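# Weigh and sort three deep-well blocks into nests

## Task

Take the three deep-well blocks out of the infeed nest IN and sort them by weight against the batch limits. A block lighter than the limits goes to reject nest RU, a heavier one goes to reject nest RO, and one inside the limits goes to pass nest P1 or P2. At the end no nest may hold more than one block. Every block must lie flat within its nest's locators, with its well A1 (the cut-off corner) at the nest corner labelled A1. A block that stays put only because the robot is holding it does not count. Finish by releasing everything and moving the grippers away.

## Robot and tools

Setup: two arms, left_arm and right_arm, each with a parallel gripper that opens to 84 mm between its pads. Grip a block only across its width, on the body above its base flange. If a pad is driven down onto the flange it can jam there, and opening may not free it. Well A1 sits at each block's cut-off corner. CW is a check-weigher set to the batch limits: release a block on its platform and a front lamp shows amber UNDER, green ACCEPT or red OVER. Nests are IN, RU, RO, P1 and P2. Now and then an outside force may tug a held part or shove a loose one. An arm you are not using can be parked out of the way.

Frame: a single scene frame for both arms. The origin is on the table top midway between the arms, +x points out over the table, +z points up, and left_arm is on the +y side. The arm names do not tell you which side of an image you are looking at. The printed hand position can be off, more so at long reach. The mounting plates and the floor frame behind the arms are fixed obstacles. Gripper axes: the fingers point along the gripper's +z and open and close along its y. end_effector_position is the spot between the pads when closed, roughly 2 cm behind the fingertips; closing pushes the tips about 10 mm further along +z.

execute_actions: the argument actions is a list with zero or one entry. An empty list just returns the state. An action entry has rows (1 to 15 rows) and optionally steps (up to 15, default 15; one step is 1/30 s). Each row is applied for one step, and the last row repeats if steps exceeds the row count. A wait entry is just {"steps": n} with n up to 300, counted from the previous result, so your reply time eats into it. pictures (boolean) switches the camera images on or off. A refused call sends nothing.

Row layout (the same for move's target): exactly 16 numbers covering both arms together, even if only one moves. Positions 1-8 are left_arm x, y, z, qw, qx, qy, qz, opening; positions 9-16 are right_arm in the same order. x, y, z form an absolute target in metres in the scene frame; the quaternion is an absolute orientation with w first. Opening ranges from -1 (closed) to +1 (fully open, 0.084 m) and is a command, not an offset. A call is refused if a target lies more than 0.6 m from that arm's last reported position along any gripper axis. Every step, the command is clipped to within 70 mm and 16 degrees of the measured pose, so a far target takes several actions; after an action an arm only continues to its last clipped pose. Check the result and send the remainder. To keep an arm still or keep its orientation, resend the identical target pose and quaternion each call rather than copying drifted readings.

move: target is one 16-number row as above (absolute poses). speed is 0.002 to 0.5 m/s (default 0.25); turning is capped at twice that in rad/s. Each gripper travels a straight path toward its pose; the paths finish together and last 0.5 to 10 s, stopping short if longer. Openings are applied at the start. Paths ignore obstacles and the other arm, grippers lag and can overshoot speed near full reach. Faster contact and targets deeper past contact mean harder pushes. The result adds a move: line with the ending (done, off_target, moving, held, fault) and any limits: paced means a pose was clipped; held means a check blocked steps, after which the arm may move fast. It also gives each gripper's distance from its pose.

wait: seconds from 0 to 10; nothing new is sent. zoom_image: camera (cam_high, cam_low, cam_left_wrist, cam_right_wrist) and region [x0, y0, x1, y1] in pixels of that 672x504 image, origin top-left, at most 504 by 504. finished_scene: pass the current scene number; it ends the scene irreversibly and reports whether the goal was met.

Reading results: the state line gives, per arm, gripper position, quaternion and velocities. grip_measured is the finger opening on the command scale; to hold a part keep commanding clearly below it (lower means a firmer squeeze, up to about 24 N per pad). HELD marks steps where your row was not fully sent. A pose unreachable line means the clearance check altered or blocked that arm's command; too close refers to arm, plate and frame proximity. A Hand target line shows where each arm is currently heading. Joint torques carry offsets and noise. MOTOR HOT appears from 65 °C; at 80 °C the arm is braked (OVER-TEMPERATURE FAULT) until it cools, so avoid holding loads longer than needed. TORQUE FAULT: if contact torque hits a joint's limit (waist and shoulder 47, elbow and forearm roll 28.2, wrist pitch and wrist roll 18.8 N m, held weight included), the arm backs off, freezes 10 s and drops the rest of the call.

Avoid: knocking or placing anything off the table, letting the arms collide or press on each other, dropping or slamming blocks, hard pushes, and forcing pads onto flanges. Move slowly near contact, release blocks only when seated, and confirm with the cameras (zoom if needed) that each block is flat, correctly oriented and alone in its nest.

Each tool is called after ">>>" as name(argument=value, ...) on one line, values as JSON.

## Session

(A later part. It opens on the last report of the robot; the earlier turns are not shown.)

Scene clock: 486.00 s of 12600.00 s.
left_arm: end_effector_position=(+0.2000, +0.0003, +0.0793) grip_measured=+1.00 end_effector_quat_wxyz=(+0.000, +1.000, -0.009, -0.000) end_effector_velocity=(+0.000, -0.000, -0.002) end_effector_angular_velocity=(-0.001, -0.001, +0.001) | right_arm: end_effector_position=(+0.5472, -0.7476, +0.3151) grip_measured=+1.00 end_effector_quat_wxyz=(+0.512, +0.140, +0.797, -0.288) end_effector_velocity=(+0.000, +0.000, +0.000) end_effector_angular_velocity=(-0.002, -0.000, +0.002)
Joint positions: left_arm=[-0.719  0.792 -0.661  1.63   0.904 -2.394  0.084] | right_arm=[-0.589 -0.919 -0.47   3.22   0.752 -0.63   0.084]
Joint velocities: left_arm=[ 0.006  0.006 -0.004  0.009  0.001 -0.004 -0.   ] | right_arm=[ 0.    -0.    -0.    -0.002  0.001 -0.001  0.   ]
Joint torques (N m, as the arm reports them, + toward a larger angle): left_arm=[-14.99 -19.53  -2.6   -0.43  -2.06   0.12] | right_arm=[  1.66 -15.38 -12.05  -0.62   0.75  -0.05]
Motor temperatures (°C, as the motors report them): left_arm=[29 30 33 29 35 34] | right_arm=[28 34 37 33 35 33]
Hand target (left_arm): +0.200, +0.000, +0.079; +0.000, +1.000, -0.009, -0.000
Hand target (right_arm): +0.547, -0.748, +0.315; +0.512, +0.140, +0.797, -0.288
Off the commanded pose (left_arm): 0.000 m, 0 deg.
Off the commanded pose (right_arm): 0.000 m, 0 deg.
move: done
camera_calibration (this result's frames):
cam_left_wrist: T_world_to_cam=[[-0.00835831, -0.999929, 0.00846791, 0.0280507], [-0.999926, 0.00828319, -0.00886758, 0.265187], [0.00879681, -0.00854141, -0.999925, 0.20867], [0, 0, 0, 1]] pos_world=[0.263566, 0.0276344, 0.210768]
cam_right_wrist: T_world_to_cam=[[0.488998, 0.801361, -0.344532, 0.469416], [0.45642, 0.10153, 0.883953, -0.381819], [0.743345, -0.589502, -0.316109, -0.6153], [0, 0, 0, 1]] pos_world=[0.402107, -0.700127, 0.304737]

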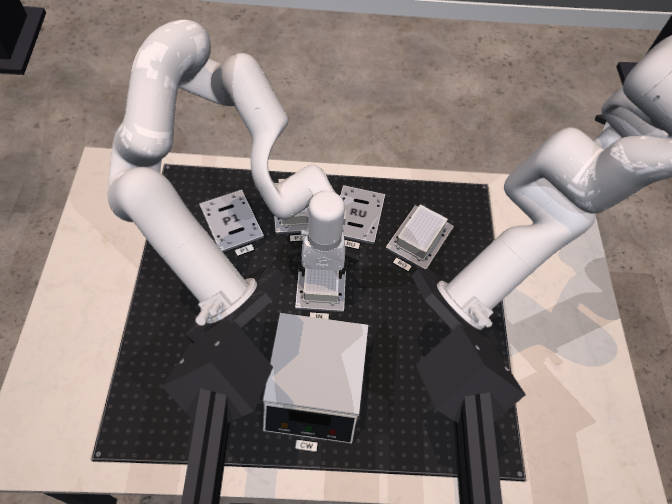

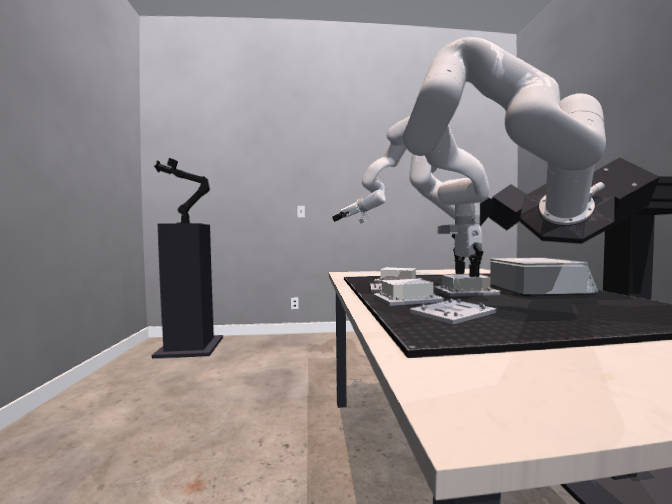

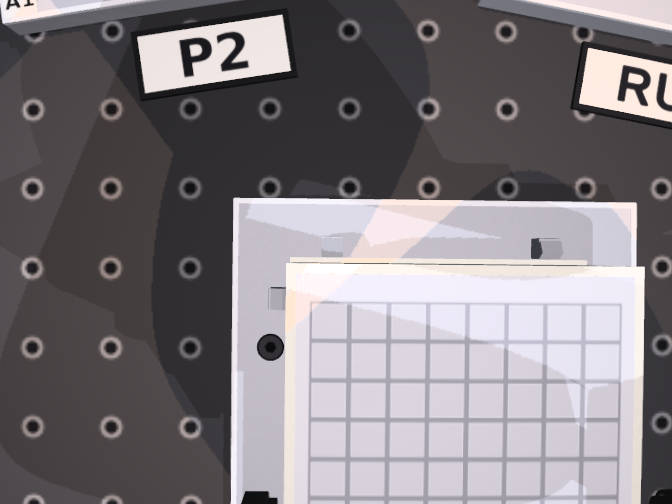

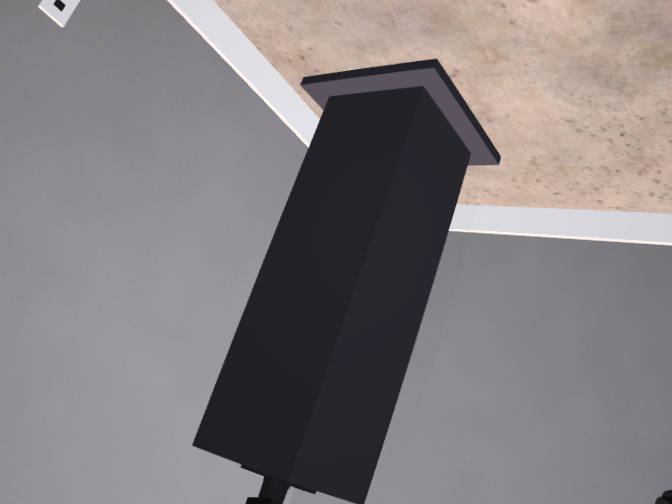

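>>> move(target=[0.2,0.0002,0.054,0,1,-0.009,0,1,0.5472,-0.7476,0.3151,0.512,0.140,0.797,-0.288,1], speed=0.012)

>>> move(target=[0.2,0.0002,0.054,0,1,-0.009,0,0.3,0.5472,-0.7476,0.3151,0.512,0.140,0.797,-0.288,1], speed=0.012)

>>> move(target=[0.2,0.0002,0.165,0,1,-0.009,0,0.3,0.5472,-0.7476,0.3151,0.512,0.140,0.797,-0.288,1], speed=0.04)

>>> move(target=[-0.02,0.0106,0.165,0,1,-0.009,0,0.3,0.5472,-0.7476,0.3151,0.512,0.140,0.797,-0.288,1], speed=0.1)

>>> move(target=[-0.02,0.0106,0.143,0,1,-0.009,0,0.3,0.5472,-0.7476,0.3151,0.512,0.140,0.797,-0.288,1], speed=0.01)

>>> move(target=[-0.02,0.0106,0.143,0,1,-0.009,0,1,0.5472,-0.7476,0.3151,0.512,0.140,0.797,-0.288,1], speed=0.01)

>>> wait(seconds=2)

>>> zoom_image(camera="cam_high", region=[240,300,400,460])

Scene clock: 510.80 s of 12600.00 s.
left_arm: end_effector_position=(+0.2000, +0.0001, +0.0543) grip_measured=+1.00 end_effector_quat_wxyz=(+0.000, +1.000, -0.009, -0.000) end_effector_velocity=(+0.000, +0.000, -0.003) end_effector_angular_velocity=(+0.001, -0.000, +0.001) | right_arm: end_effector_position=(+0.5472, -0.7476, +0.3151) grip_measured=+1.00 end_effector_quat_wxyz=(+0.512, +0.140, +0.797, -0.288) end_effector_velocity=(-0.000, +0.000, +0.000) end_effector_angular_velocity=(+0.000, -0.001, +0.000)
Joint positions: left_arm=[-0.648  0.854 -0.702  1.717  0.917 -2.42   0.084] | right_arm=[-0.589 -0.919 -0.47   3.22   0.752 -0.63   0.084]
Joint velocities: left_arm=[ 0.008  0.006 -0.004  0.008  0.002 -0.002  0.   ] | right_arm=[-0.    -0.     0.    -0.001  0.     0.001  0.   ]
Joint torques (N m, as the arm reports them, + toward a larger angle): left_arm=[-15.07 -19.32  -1.16  -0.33  -2.02   0.02] | right_arm=[  1.66 -15.57 -12.11  -0.85   1.14  -0.3 ]
Motor temperatures (°C, as the motors report them): left_arm=[29 30 33 29 35 34] | right_arm=[28 34 37 33 35 33]
Hand target (left_arm): +0.200, +0.000, +0.054; +0.000, +1.000, -0.009, -0.000
Hand target (right_arm): +0.547, -0.748, +0.315; +0.512, +0.140, +0.797, -0.288
Off the commanded pose (left_arm): 0.000 m, 0 deg.
Off the commanded pose (right_arm): 0.000 m, 0 deg.
After step 90, 19.47 s passed at rest.
move: done
camera_calibration (this result's frames):
cam_left_wrist: T_world_to_cam=[[-0.00835129, -0.999931, 0.0082983, 0.0281173], [-0.999926, 0.00827718, -0.0089256, 0.26496], [0.00885629, -0.00837222, -0.999926, 0.183617], [0, 0, 0, 1]] pos_world=[0.263549, 0.0274595, 0.185735]
cam_right_wrist: T_world_to_cam=[[0.488998, 0.801361, -0.344532, 0.469416], [0.456419, 0.10153, 0.883953, -0.381818], [0.743346, -0.589502, -0.316109, -0.6153], [0, 0, 0, 1]] pos_world=[0.402107, -0.700127, 0.304737]

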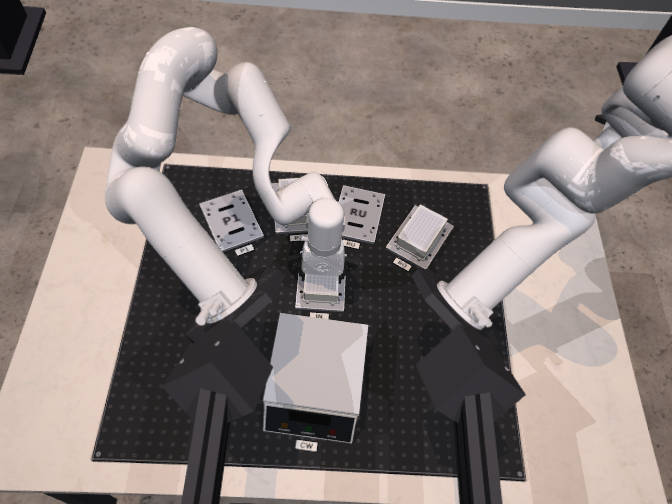

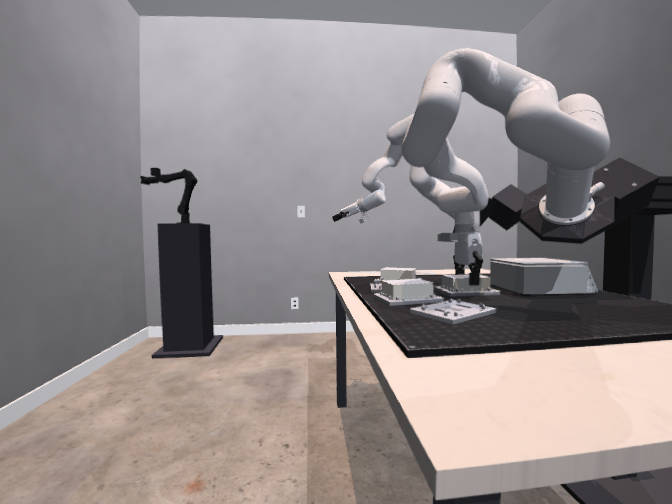

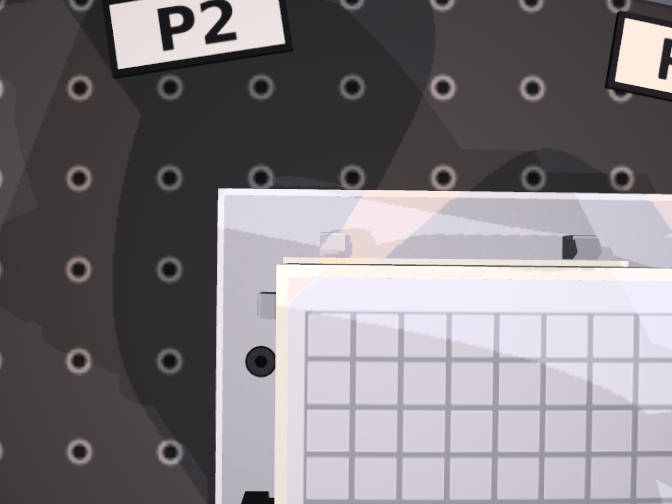

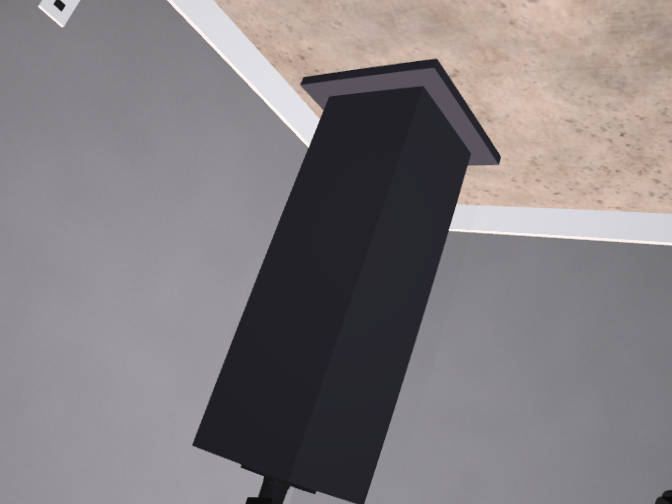

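Scene clock: 511.50 s of 12600.00 s.
left_arm: end_effector_position=(+0.2001, -0.0001, +0.0542) grip_measured=+0.96 end_effector_quat_wxyz=(+0.000, +1.000, -0.009, +0.000) end_effector_velocity=(+0.000, +0.001, -0.000) end_effector_angular_velocity=(+0.002, -0.000, +0.000) | right_arm: end_effector_position=(+0.5472, -0.7476, +0.3151) grip_measured=+1.00 end_effector_quat_wxyz=(+0.512, +0.140, +0.797, -0.288) end_effector_velocity=(+0.000, -0.000, +0.000) end_effector_angular_velocity=(+0.001, -0.002, -0.001)
Joint positions: left_arm=[-0.648  0.854 -0.702  1.718  0.917 -2.42   0.083] | right_arm=[-0.589 -0.919 -0.47   3.22   0.752 -0.63   0.084]
Joint velocities: left_arm=[0.001 0.    0.    0.    0.002 0.    0.   ] | right_arm=[ 0.     0.    -0.     0.001  0.001  0.002  0.   ]
Joint torques (N m, as the arm reports them, + toward a larger angle): left_arm=[-12.53 -15.95  -0.64  -0.61  -1.     0.15] | right_arm=[  1.55 -15.54 -12.03  -0.33   0.78  -0.34]
Motor temperatures (°C, as the motors report them): left_arm=[29 30 33 29 35 34] | right_arm=[28 34 37 33 35 33]
Hand target (left_arm): +0.200, +0.000, +0.054; +0.000, +1.000, -0.009, -0.000
Hand target (right_arm): +0.547, -0.748, +0.315; +0.512, +0.140, +0.797, -0.288
Off the commanded pose (left_arm): 0.000 m, 0 deg.
Off the commanded pose (right_arm): 0.000 m, 0 deg.
move: done
camera_calibration (this result's frames):
cam_left_wrist: T_world_to_cam=[[-0.00835112, -0.999925, 0.00892201, 0.027894], [-0.999923, 0.00826833, -0.00927696, 0.265125], [0.0092025, -0.0089988, -0.999917, 0.183476], [0, 0, 0, 1]] pos_world=[0.263649, 0.0273509, 0.185671]
cam_right_wrist: T_world_to_cam=[[0.488998, 0.801361, -0.344532, 0.469416], [0.456419, 0.10153, 0.883953, -0.381818], [0.743346, -0.589502, -0.316109, -0.6153], [0, 0, 0, 1]] pos_world=[0.402107, -0.700127, 0.304737]

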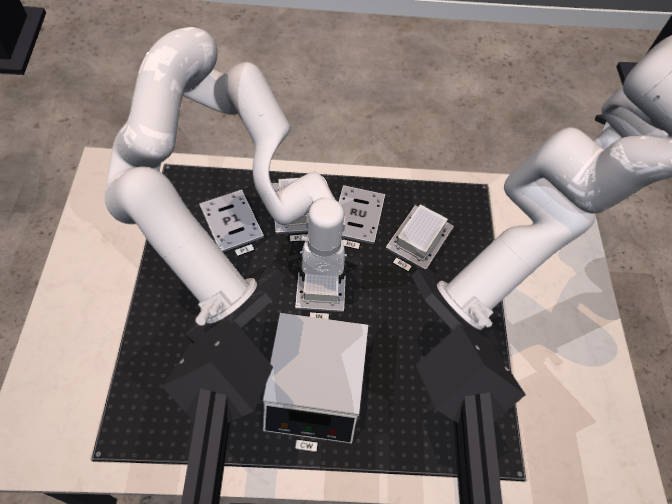

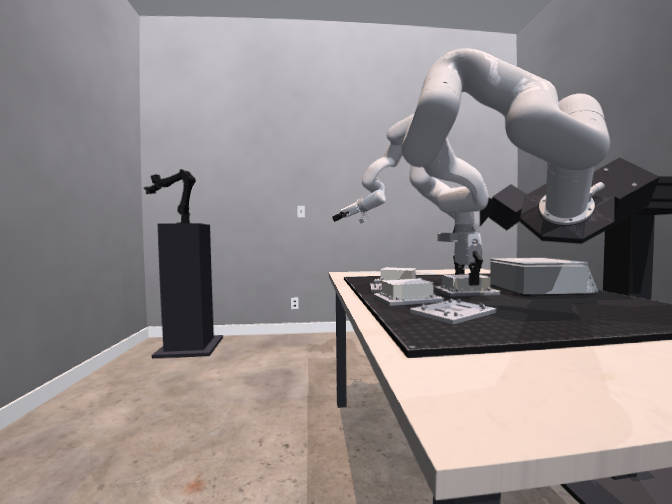

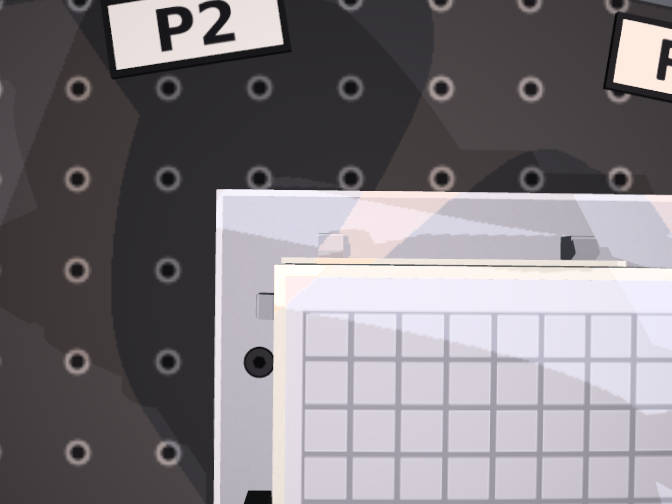

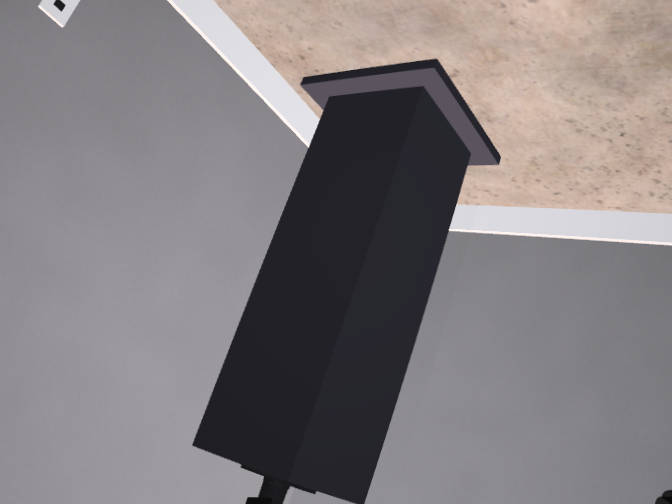

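Scene clock: 514.67 s of 12600.00 s.
left_arm: end_effector_position=(+0.2000, +0.0005, +0.1645) grip_measured=+0.96 end_effector_quat_wxyz=(-0.000, +1.000, -0.009, +0.000) end_effector_velocity=(+0.000, +0.000, +0.002) end_effector_angular_velocity=(+0.002, +0.001, +0.001) | right_arm: end_effector_position=(+0.5472, -0.7476, +0.3151) grip_measured=+1.00 end_effector_quat_wxyz=(+0.512, +0.140, +0.797, -0.288) end_effector_velocity=(+0.000, -0.000, +0.000) end_effector_angular_velocity=(-0.000, -0.001, +0.000)
Joint positions: left_arm=[-0.967  0.577 -0.562  1.291  0.9   -2.246  0.083] | right_arm=[-0.589 -0.919 -0.47   3.22   0.752 -0.63   0.084]
Joint velocities: left_arm=[-0.006 -0.006  0.002 -0.013  0.002  0.007  0.   ] | right_arm=[-0.    -0.     0.    -0.001  0.001  0.001  0.   ]
Joint torques (N m, as the arm reports them, + toward a larger angle): left_arm=[-14.06 -18.61  -8.26  -0.6   -2.25   0.14] | right_arm=[  1.89 -15.2  -11.84  -0.94   0.66  -0.39]
Motor temperatures (°C, as the motors report them): left_arm=[29 30 33 29 35 34] | right_arm=[28 34 37 33 35 33]
Hand target (left_arm): +0.200, +0.001, +0.165; -0.000, +1.000, -0.009, +0.000
Hand target (right_arm): +0.547, -0.748, +0.315; +0.512, +0.140, +0.797, -0.288
Off the commanded pose (left_arm): 0.001 m, 0 deg.
Off the commanded pose (right_arm): 0.000 m, 0 deg.
move: done
camera_calibration (this result's frames):
cam_left_wrist: T_world_to_cam=[[-0.00836586, -0.999938, 0.00737094, 0.0277504], [-0.999919, 0.00829493, -0.00960168, 0.266071], [0.00953995, -0.00745067, -0.999927, 0.293667], [0, 0, 0, 1]] pos_world=[0.26348, 0.0277297, 0.295995]
cam_right_wrist: T_world_to_cam=[[0.488998, 0.801361, -0.344532, 0.469416], [0.456419, 0.10153, 0.883953, -0.381819], [0.743345, -0.589502, -0.316109, -0.6153], [0, 0, 0, 1]] pos_world=[0.402107, -0.700127, 0.304737]

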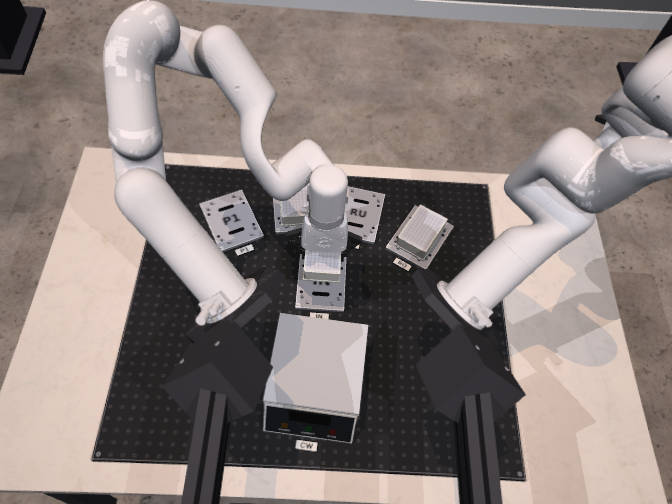

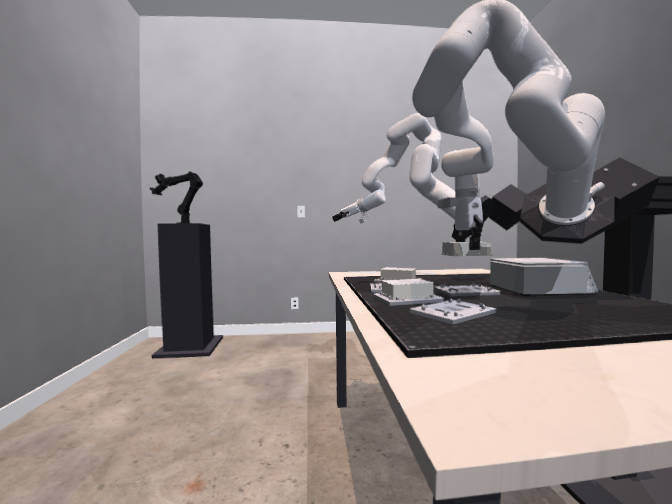

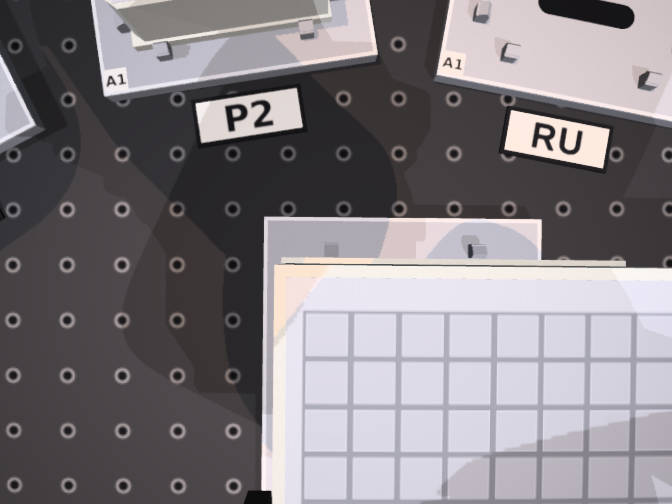

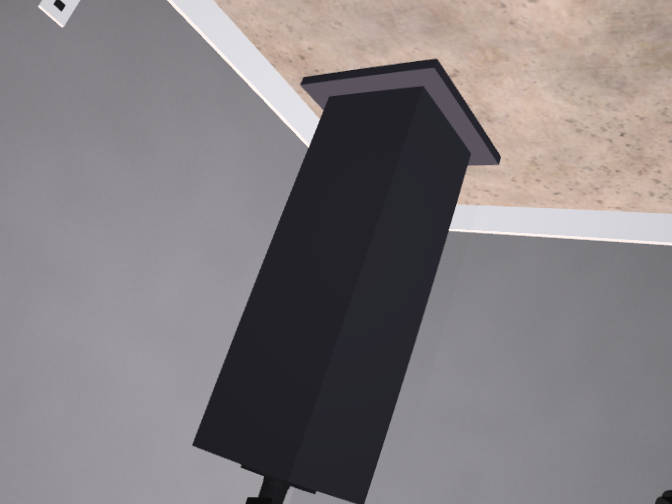

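Scene clock: 517.43 s of 12600.00 s.
left_arm: end_effector_position=(-0.0192, +0.0113, +0.1644) grip_measured=+0.96 end_effector_quat_wxyz=(+0.000, +1.000, -0.009, +0.000) end_effector_velocity=(-0.002, +0.000, +0.001) end_effector_angular_velocity=(+0.003, -0.002, -0.002) | right_arm: end_effector_position=(+0.5472, -0.7476, +0.3151) grip_measured=+1.00 end_effector_quat_wxyz=(+0.512, +0.140, +0.797, -0.288) end_effector_velocity=(+0.000, +0.000, +0.000) end_effector_angular_velocity=(-0.000, -0.002, +0.001)
Joint positions: left_arm=[-1.632  1.023 -0.593  0.949  0.591 -2.675  0.083] | right_arm=[-0.589 -0.919 -0.47   3.22   0.752 -0.63   0.084]
Joint velocities: left_arm=[-0.016  0.004 -0.003 -0.022 -0.002  0.01  -0.   ] | right_arm=[ 0.001  0.     0.    -0.001  0.001  0.    -0.   ]
Joint torques (N m, as the arm reports them, + toward a larger angle): left_arm=[ -8.33 -25.76 -12.06  -0.45  -2.15  -0.06] | right_arm=[  1.89 -15.72 -12.46  -0.49   0.94  -0.3 ]
Motor temperatures (°C, as the motors report them): left_arm=[29 30 33 29 35 34] | right_arm=[28 34 37 33 35 33]
Hand target (left_arm): -0.019, +0.011, +0.164; -0.000, +1.000, -0.009, +0.000
Hand target (right_arm): +0.547, -0.748, +0.315; +0.512, +0.140, +0.797, -0.288
Off the commanded pose (left_arm): 0.001 m, 0 deg.
Off the commanded pose (right_arm): 0.000 m, 0 deg.
move: done
camera_calibration (this result's frames):
cam_left_wrist: T_world_to_cam=[[-0.00795522, -0.999934, 0.00830225, 0.0365562], [-0.999927, 0.00787933, -0.00913388, 0.0466831], [0.00906786, -0.0083743, -0.999924, 0.295709], [0, 0, 0, 1]] pos_world=[0.044289, 0.0386623, 0.29581]
cam_right_wrist: T_world_to_cam=[[0.488998, 0.801361, -0.344532, 0.469416], [0.456419, 0.10153, 0.883953, -0.381819], [0.743346, -0.589502, -0.316109, -0.6153], [0, 0, 0, 1]] pos_world=[0.402107, -0.700127, 0.304737]

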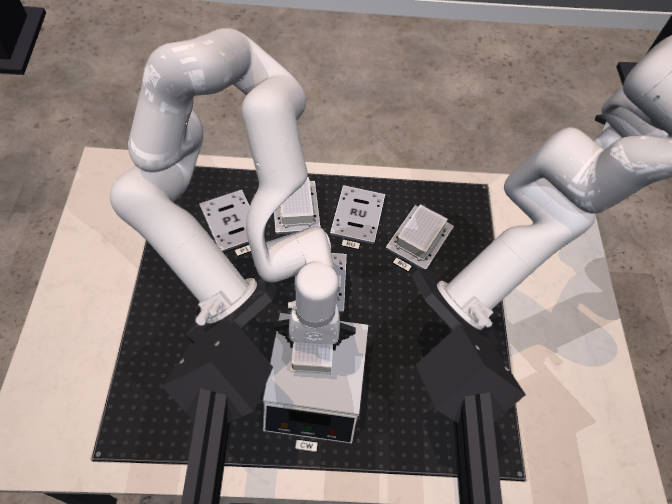

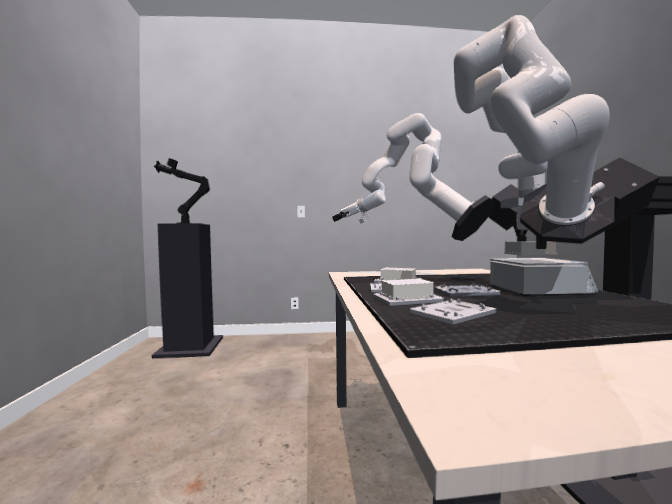

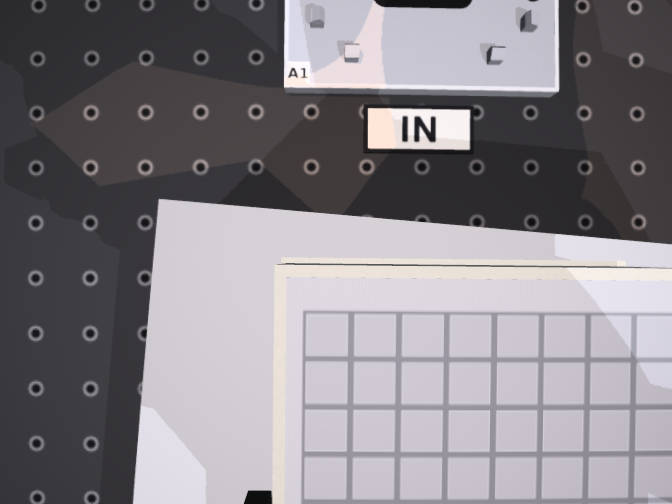

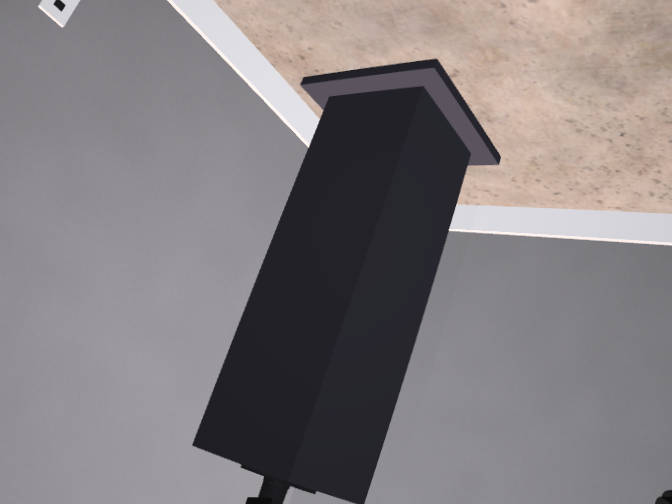

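Scene clock: 519.80 s of 12600.00 s.
left_arm: end_effector_position=(-0.0200, +0.0106, +0.1433) grip_measured=+0.96 end_effector_quat_wxyz=(-0.000, +1.000, -0.009, -0.000) end_effector_velocity=(+0.000, -0.000, -0.003) end_effector_angular_velocity=(-0.000, -0.002, +0.000) | right_arm: end_effector_position=(+0.5472, -0.7476, +0.3151) grip_measured=+1.00 end_effector_quat_wxyz=(+0.512, +0.140, +0.797, -0.288) end_effector_velocity=(+0.000, +0.001, -0.000) end_effector_angular_velocity=(+0.001, +0.001, +0.002)
Joint positions: left_arm=[-1.565  1.095 -0.623  1.084  0.595 -2.764  0.083] | right_arm=[-0.589 -0.919 -0.47   3.22   0.752 -0.63   0.084]
Joint velocities: left_arm=[ 0.01   0.01  -0.005  0.02   0.003 -0.013 -0.   ] | right_arm=[ 0.001  0.     0.    -0.    -0.001 -0.001 -0.   ]
Joint torques (N m, as the arm reports them, + toward a larger angle): left_arm=[ -8.92 -26.37 -10.73  -0.12  -2.28   0.04] | right_arm=[  1.77 -15.5  -12.44  -0.76   1.09  -0.31]
Motor temperatures (°C, as the motors report them): left_arm=[29 30 33 29 35 34] | right_arm=[28 34 37 33 35 33]
Hand target (left_arm): -0.020, +0.011, +0.143; +0.000, +1.000, -0.009, -0.000
Hand target (right_arm): +0.547, -0.748, +0.315; +0.512, +0.140, +0.797, -0.288
Off the commanded pose (left_arm): 0.000 m, 0 deg.
Off the commanded pose (right_arm): 0.000 m, 0 deg.
move: done
camera_calibration (this result's frames):
cam_left_wrist: T_world_to_cam=[[-0.00849008, -0.999931, 0.00813118, 0.0360576], [-0.999925, 0.00841755, -0.00891305, 0.0456768], [0.00884398, -0.00820624, -0.999927, 0.274675], [0, 0, 0, 1]] pos_world=[0.0435503, 0.0379247, 0.274769]
cam_right_wrist: T_world_to_cam=[[0.488998, 0.801361, -0.344532, 0.469416], [0.456419, 0.101529, 0.883953, -0.381819], [0.743345, -0.589502, -0.316109, -0.6153], [0, 0, 0, 1]] pos_world=[0.402107, -0.700127, 0.304737]

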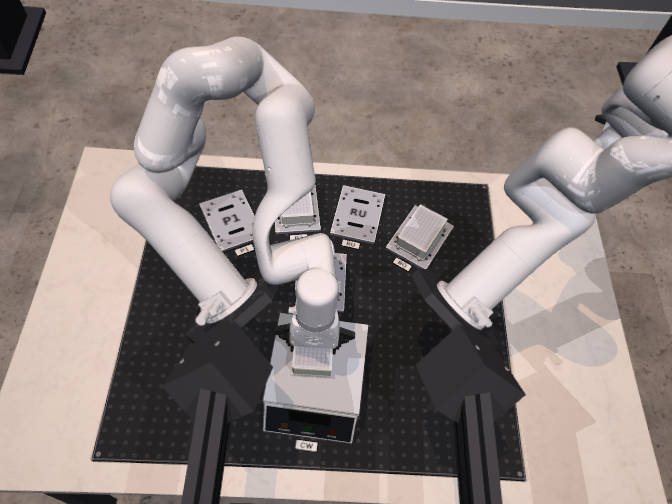

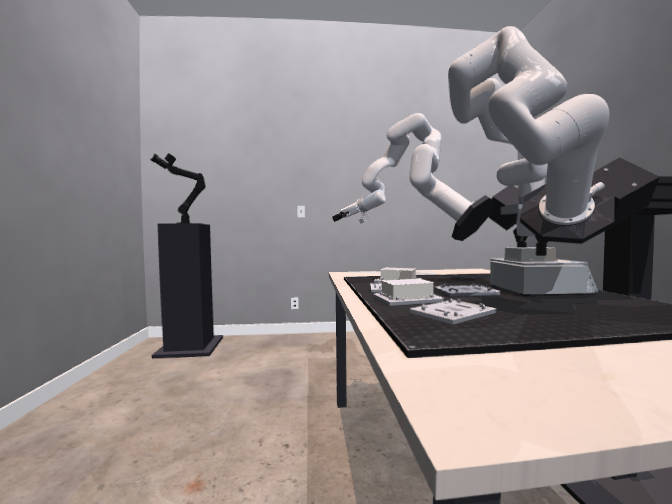

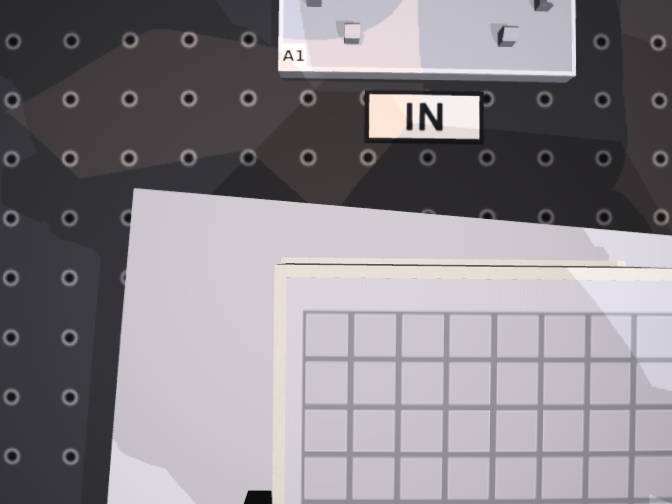

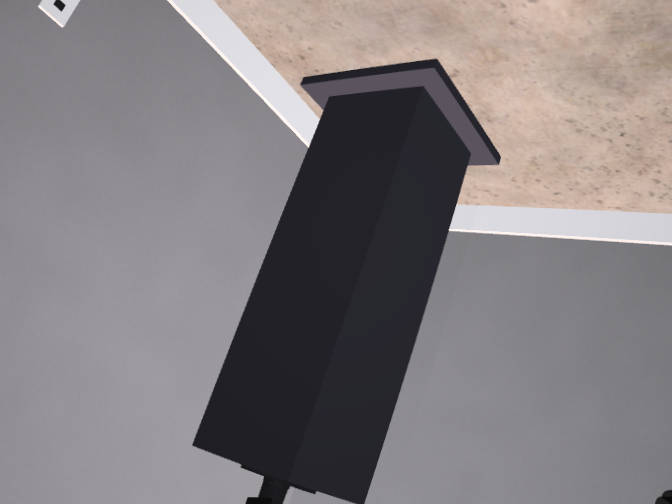

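Scene clock: 520.50 s of 12600.00 s.
left_arm: end_effector_position=(-0.0200, +0.0106, +0.1430) grip_measured=+1.00 end_effector_quat_wxyz=(+0.000, +1.000, -0.009, -0.000) end_effector_velocity=(-0.000, -0.000, -0.000) end_effector_angular_velocity=(-0.000, +0.000, -0.000) | right_arm: end_effector_position=(+0.5472, -0.7476, +0.3151) grip_measured=+1.00 end_effector_quat_wxyz=(+0.512, +0.140, +0.797, -0.288) end_effector_velocity=(+0.000, -0.000, +0.000) end_effector_angular_velocity=(+0.001, -0.002, -0.002)
Joint positions: left_arm=[-1.564  1.096 -0.624  1.086  0.595 -2.766  0.084] | right_arm=[-0.589 -0.919 -0.47   3.22   0.752 -0.63   0.084]
Joint velocities: left_arm=[ 0.001  0.001 -0.     0.001 -0.    -0.     0.   ] | right_arm=[ 0.001 -0.    -0.     0.003  0.001 -0.    -0.   ]
Joint torques (N m, as the arm reports them, + toward a larger angle): left_arm=[ -8.76 -25.73 -10.51  -0.61  -2.15   0.09] | right_arm=[  1.22 -14.99 -12.29  -0.53   0.84  -0.44]
Motor temperatures (°C, as the motors report them): left_arm=[29 30 33 29 35 34] | right_arm=[28 34 37 33 35 33]
Hand target (left_arm): -0.020, +0.011, +0.143; +0.000, +1.000, -0.009, -0.000
Hand target (right_arm): +0.547, -0.748, +0.315; +0.512, +0.140, +0.797, -0.288
Off the commanded pose (left_arm): 0.000 m, 0 deg.
Off the commanded pose (right_arm): 0.000 m, 0 deg.
move: done
camera_calibration (this result's frames):
cam_left_wrist: T_world_to_cam=[[-0.00834903, -0.999931, 0.00823477, 0.0359853], [-0.999925, 0.0082745, -0.00904303, 0.0457155], [0.00897426, -0.00830966, -0.999925, 0.274382], [0, 0, 0, 1]] pos_world=[0.0435501, 0.0378846, 0.274479]
cam_right_wrist: T_world_to_cam=[[0.488998, 0.801361, -0.344532, 0.469416], [0.456419, 0.10153, 0.883953, -0.381818], [0.743345, -0.589502, -0.316109, -0.615301], [0, 0, 0, 1]] pos_world=[0.402107, -0.700127, 0.304737]

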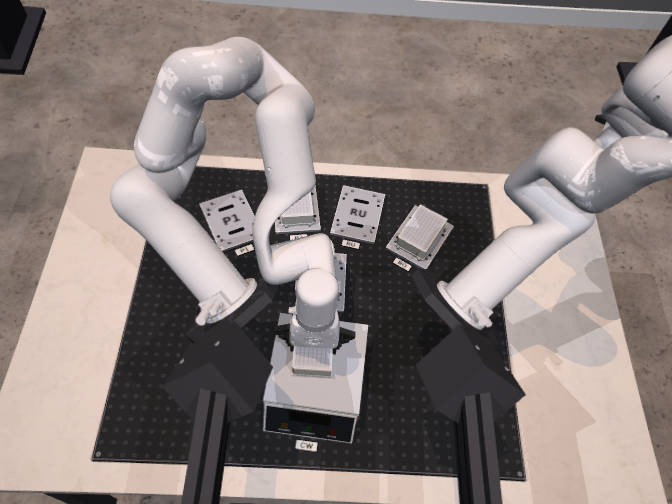

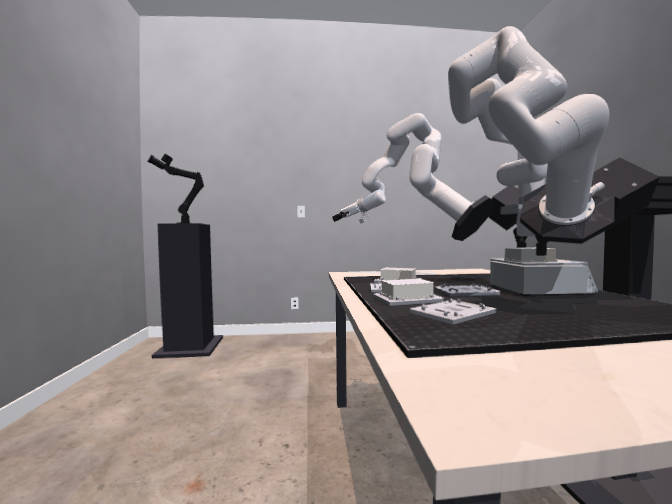

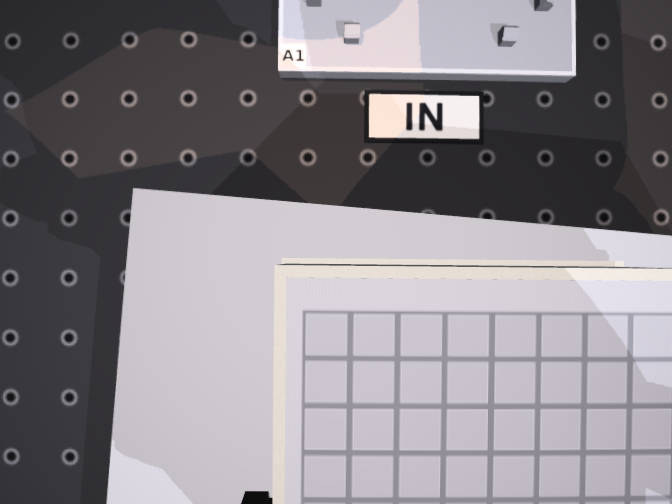

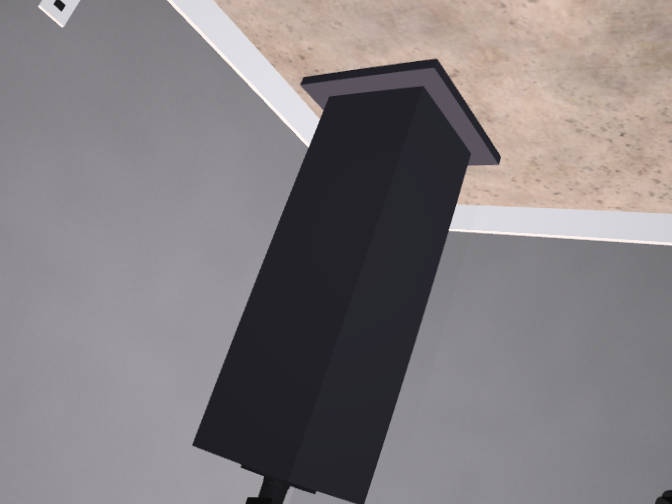

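Scene clock: 522.50 s of 12600.00 s.
left_arm: end_effector_position=(-0.0200, +0.0106, +0.1430) grip_measured=+1.00 end_effector_quat_wxyz=(+0.000, +1.000, -0.009, -0.000) end_effector_velocity=(-0.001, -0.000, +0.000) end_effector_angular_velocity=(-0.001, +0.002, -0.000) | right_arm: end_effector_position=(+0.5472, -0.7476, +0.3151) grip_measured=+1.00 end_effector_quat_wxyz=(+0.512, +0.140, +0.797, -0.288) end_effector_velocity=(-0.000, -0.000, +0.000) end_effector_angular_velocity=(-0.001, +0.001, -0.000)
Joint positions: left_arm=[-1.564  1.096 -0.624  1.086  0.595 -2.766  0.084] | right_arm=[-0.589 -0.919 -0.47   3.22   0.752 -0.63   0.084]
Joint velocities: left_arm=[-0.     0.    -0.    -0.    -0.002  0.    -0.   ] | right_arm=[-0.     0.    -0.     0.     0.    -0.001  0.   ]
Joint torques (N m, as the arm reports them, + toward a larger angle): left_arm=[ -9.03 -25.59 -10.32  -0.46  -2.25  -0.04] | right_arm=[  1.76 -14.95 -12.32  -0.91   0.83  -0.16]
Motor temperatures (°C, as the motors report them): left_arm=[29 30 33 29 35 34] | right_arm=[28 34 37 33 35 33]
Hand target (left_arm): -0.020, +0.011, +0.143; +0.000, +1.000, -0.009, -0.000
Hand target (right_arm): +0.547, -0.748, +0.315; +0.512, +0.140, +0.797, -0.288
Off the commanded pose (left_arm): 0.000 m, 0 deg.
Off the commanded pose (right_arm): 0.000 m, 0 deg.
Steps of this call (steps 1 to 60: nothing new was sent). Readings (end_effector_position):
1: left_arm (-0.0200, +0.0106, +0.1430) | right_arm (+0.5472, -0.7476, +0.3151)
2: left_arm (-0.0200, +0.0106, +0.1430) | right_arm (+0.5472, -0.7476, +0.3151)
4: left_arm (-0.0200, +0.0106, +0.1430) | right_arm (+0.5472, -0.7476, +0.3151)
8: left_arm (-0.0200, +0.0106, +0.1430) | right_arm (+0.5472, -0.7476, +0.3151)
60: the state above
camera_calibration (this result's frames):
cam_left_wrist: T_world_to_cam=[[-0.0083695, -0.999932, 0.00816997, 0.0360242], [-0.999924, 0.00829528, -0.00907576, 0.0457218], [0.00900737, -0.00824531, -0.999925, 0.274346], [0, 0, 0, 1]] pos_world=[0.0435487, 0.0379046, 0.274446]
cam_right_wrist: T_world_to_cam=[[0.488998, 0.801361, -0.344532, 0.469416], [0.456419, 0.10153, 0.883953, -0.381818], [0.743346, -0.589502, -0.316109, -0.6153], [0, 0, 0, 1]] pos_world=[0.402107, -0.700127, 0.304737]

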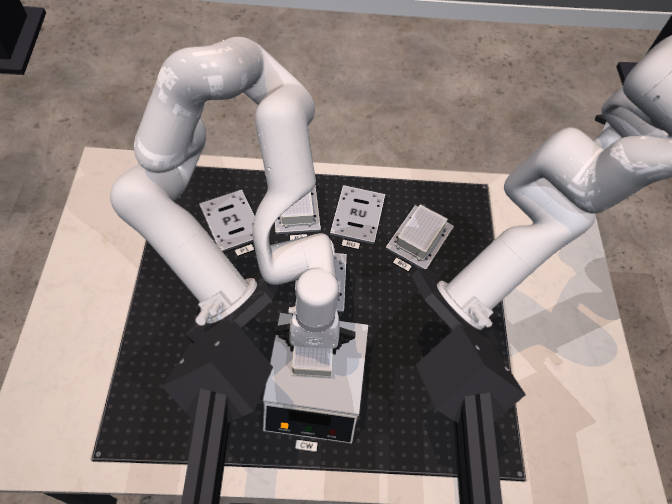

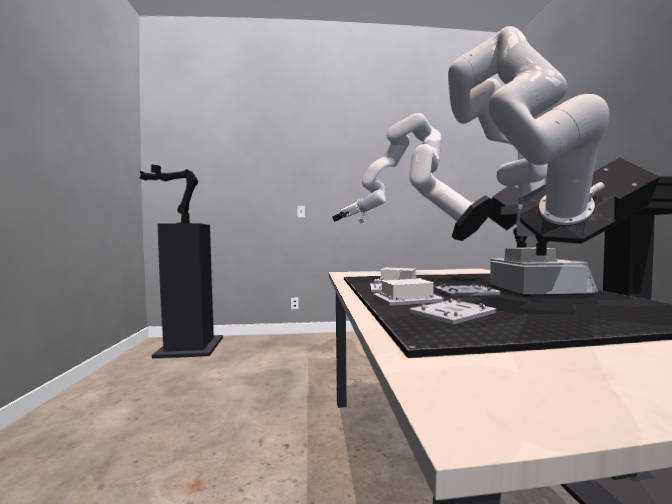

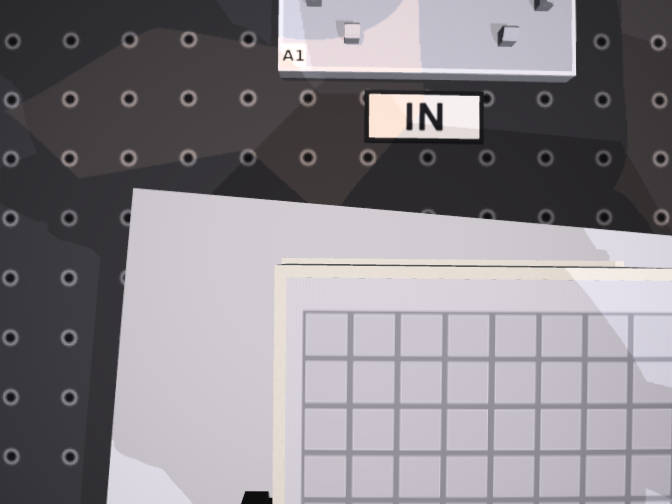

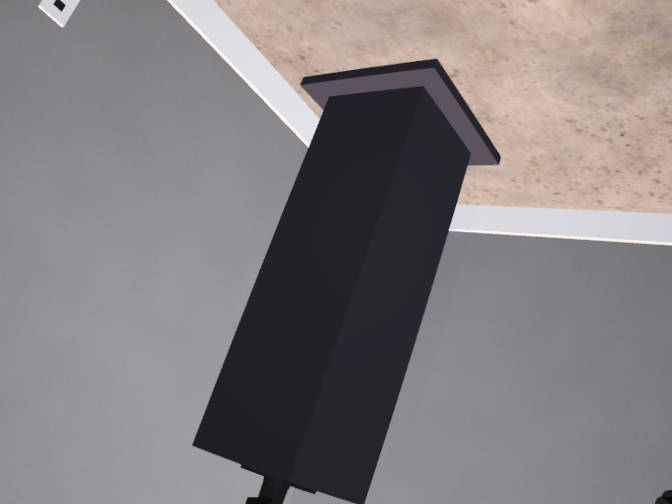

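Region (240, 300, 400, 460) of cam_high's 672x504 image, scaled by 3.150, with more detail than that image has.

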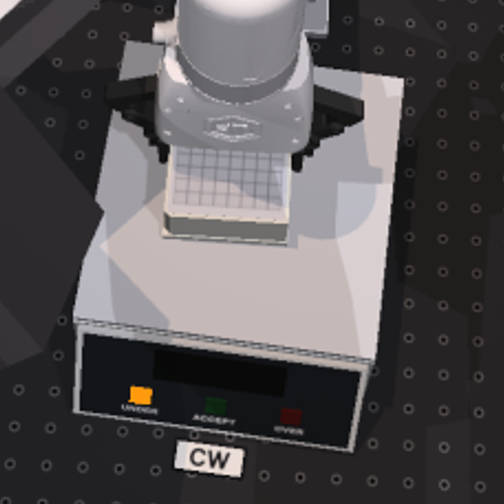

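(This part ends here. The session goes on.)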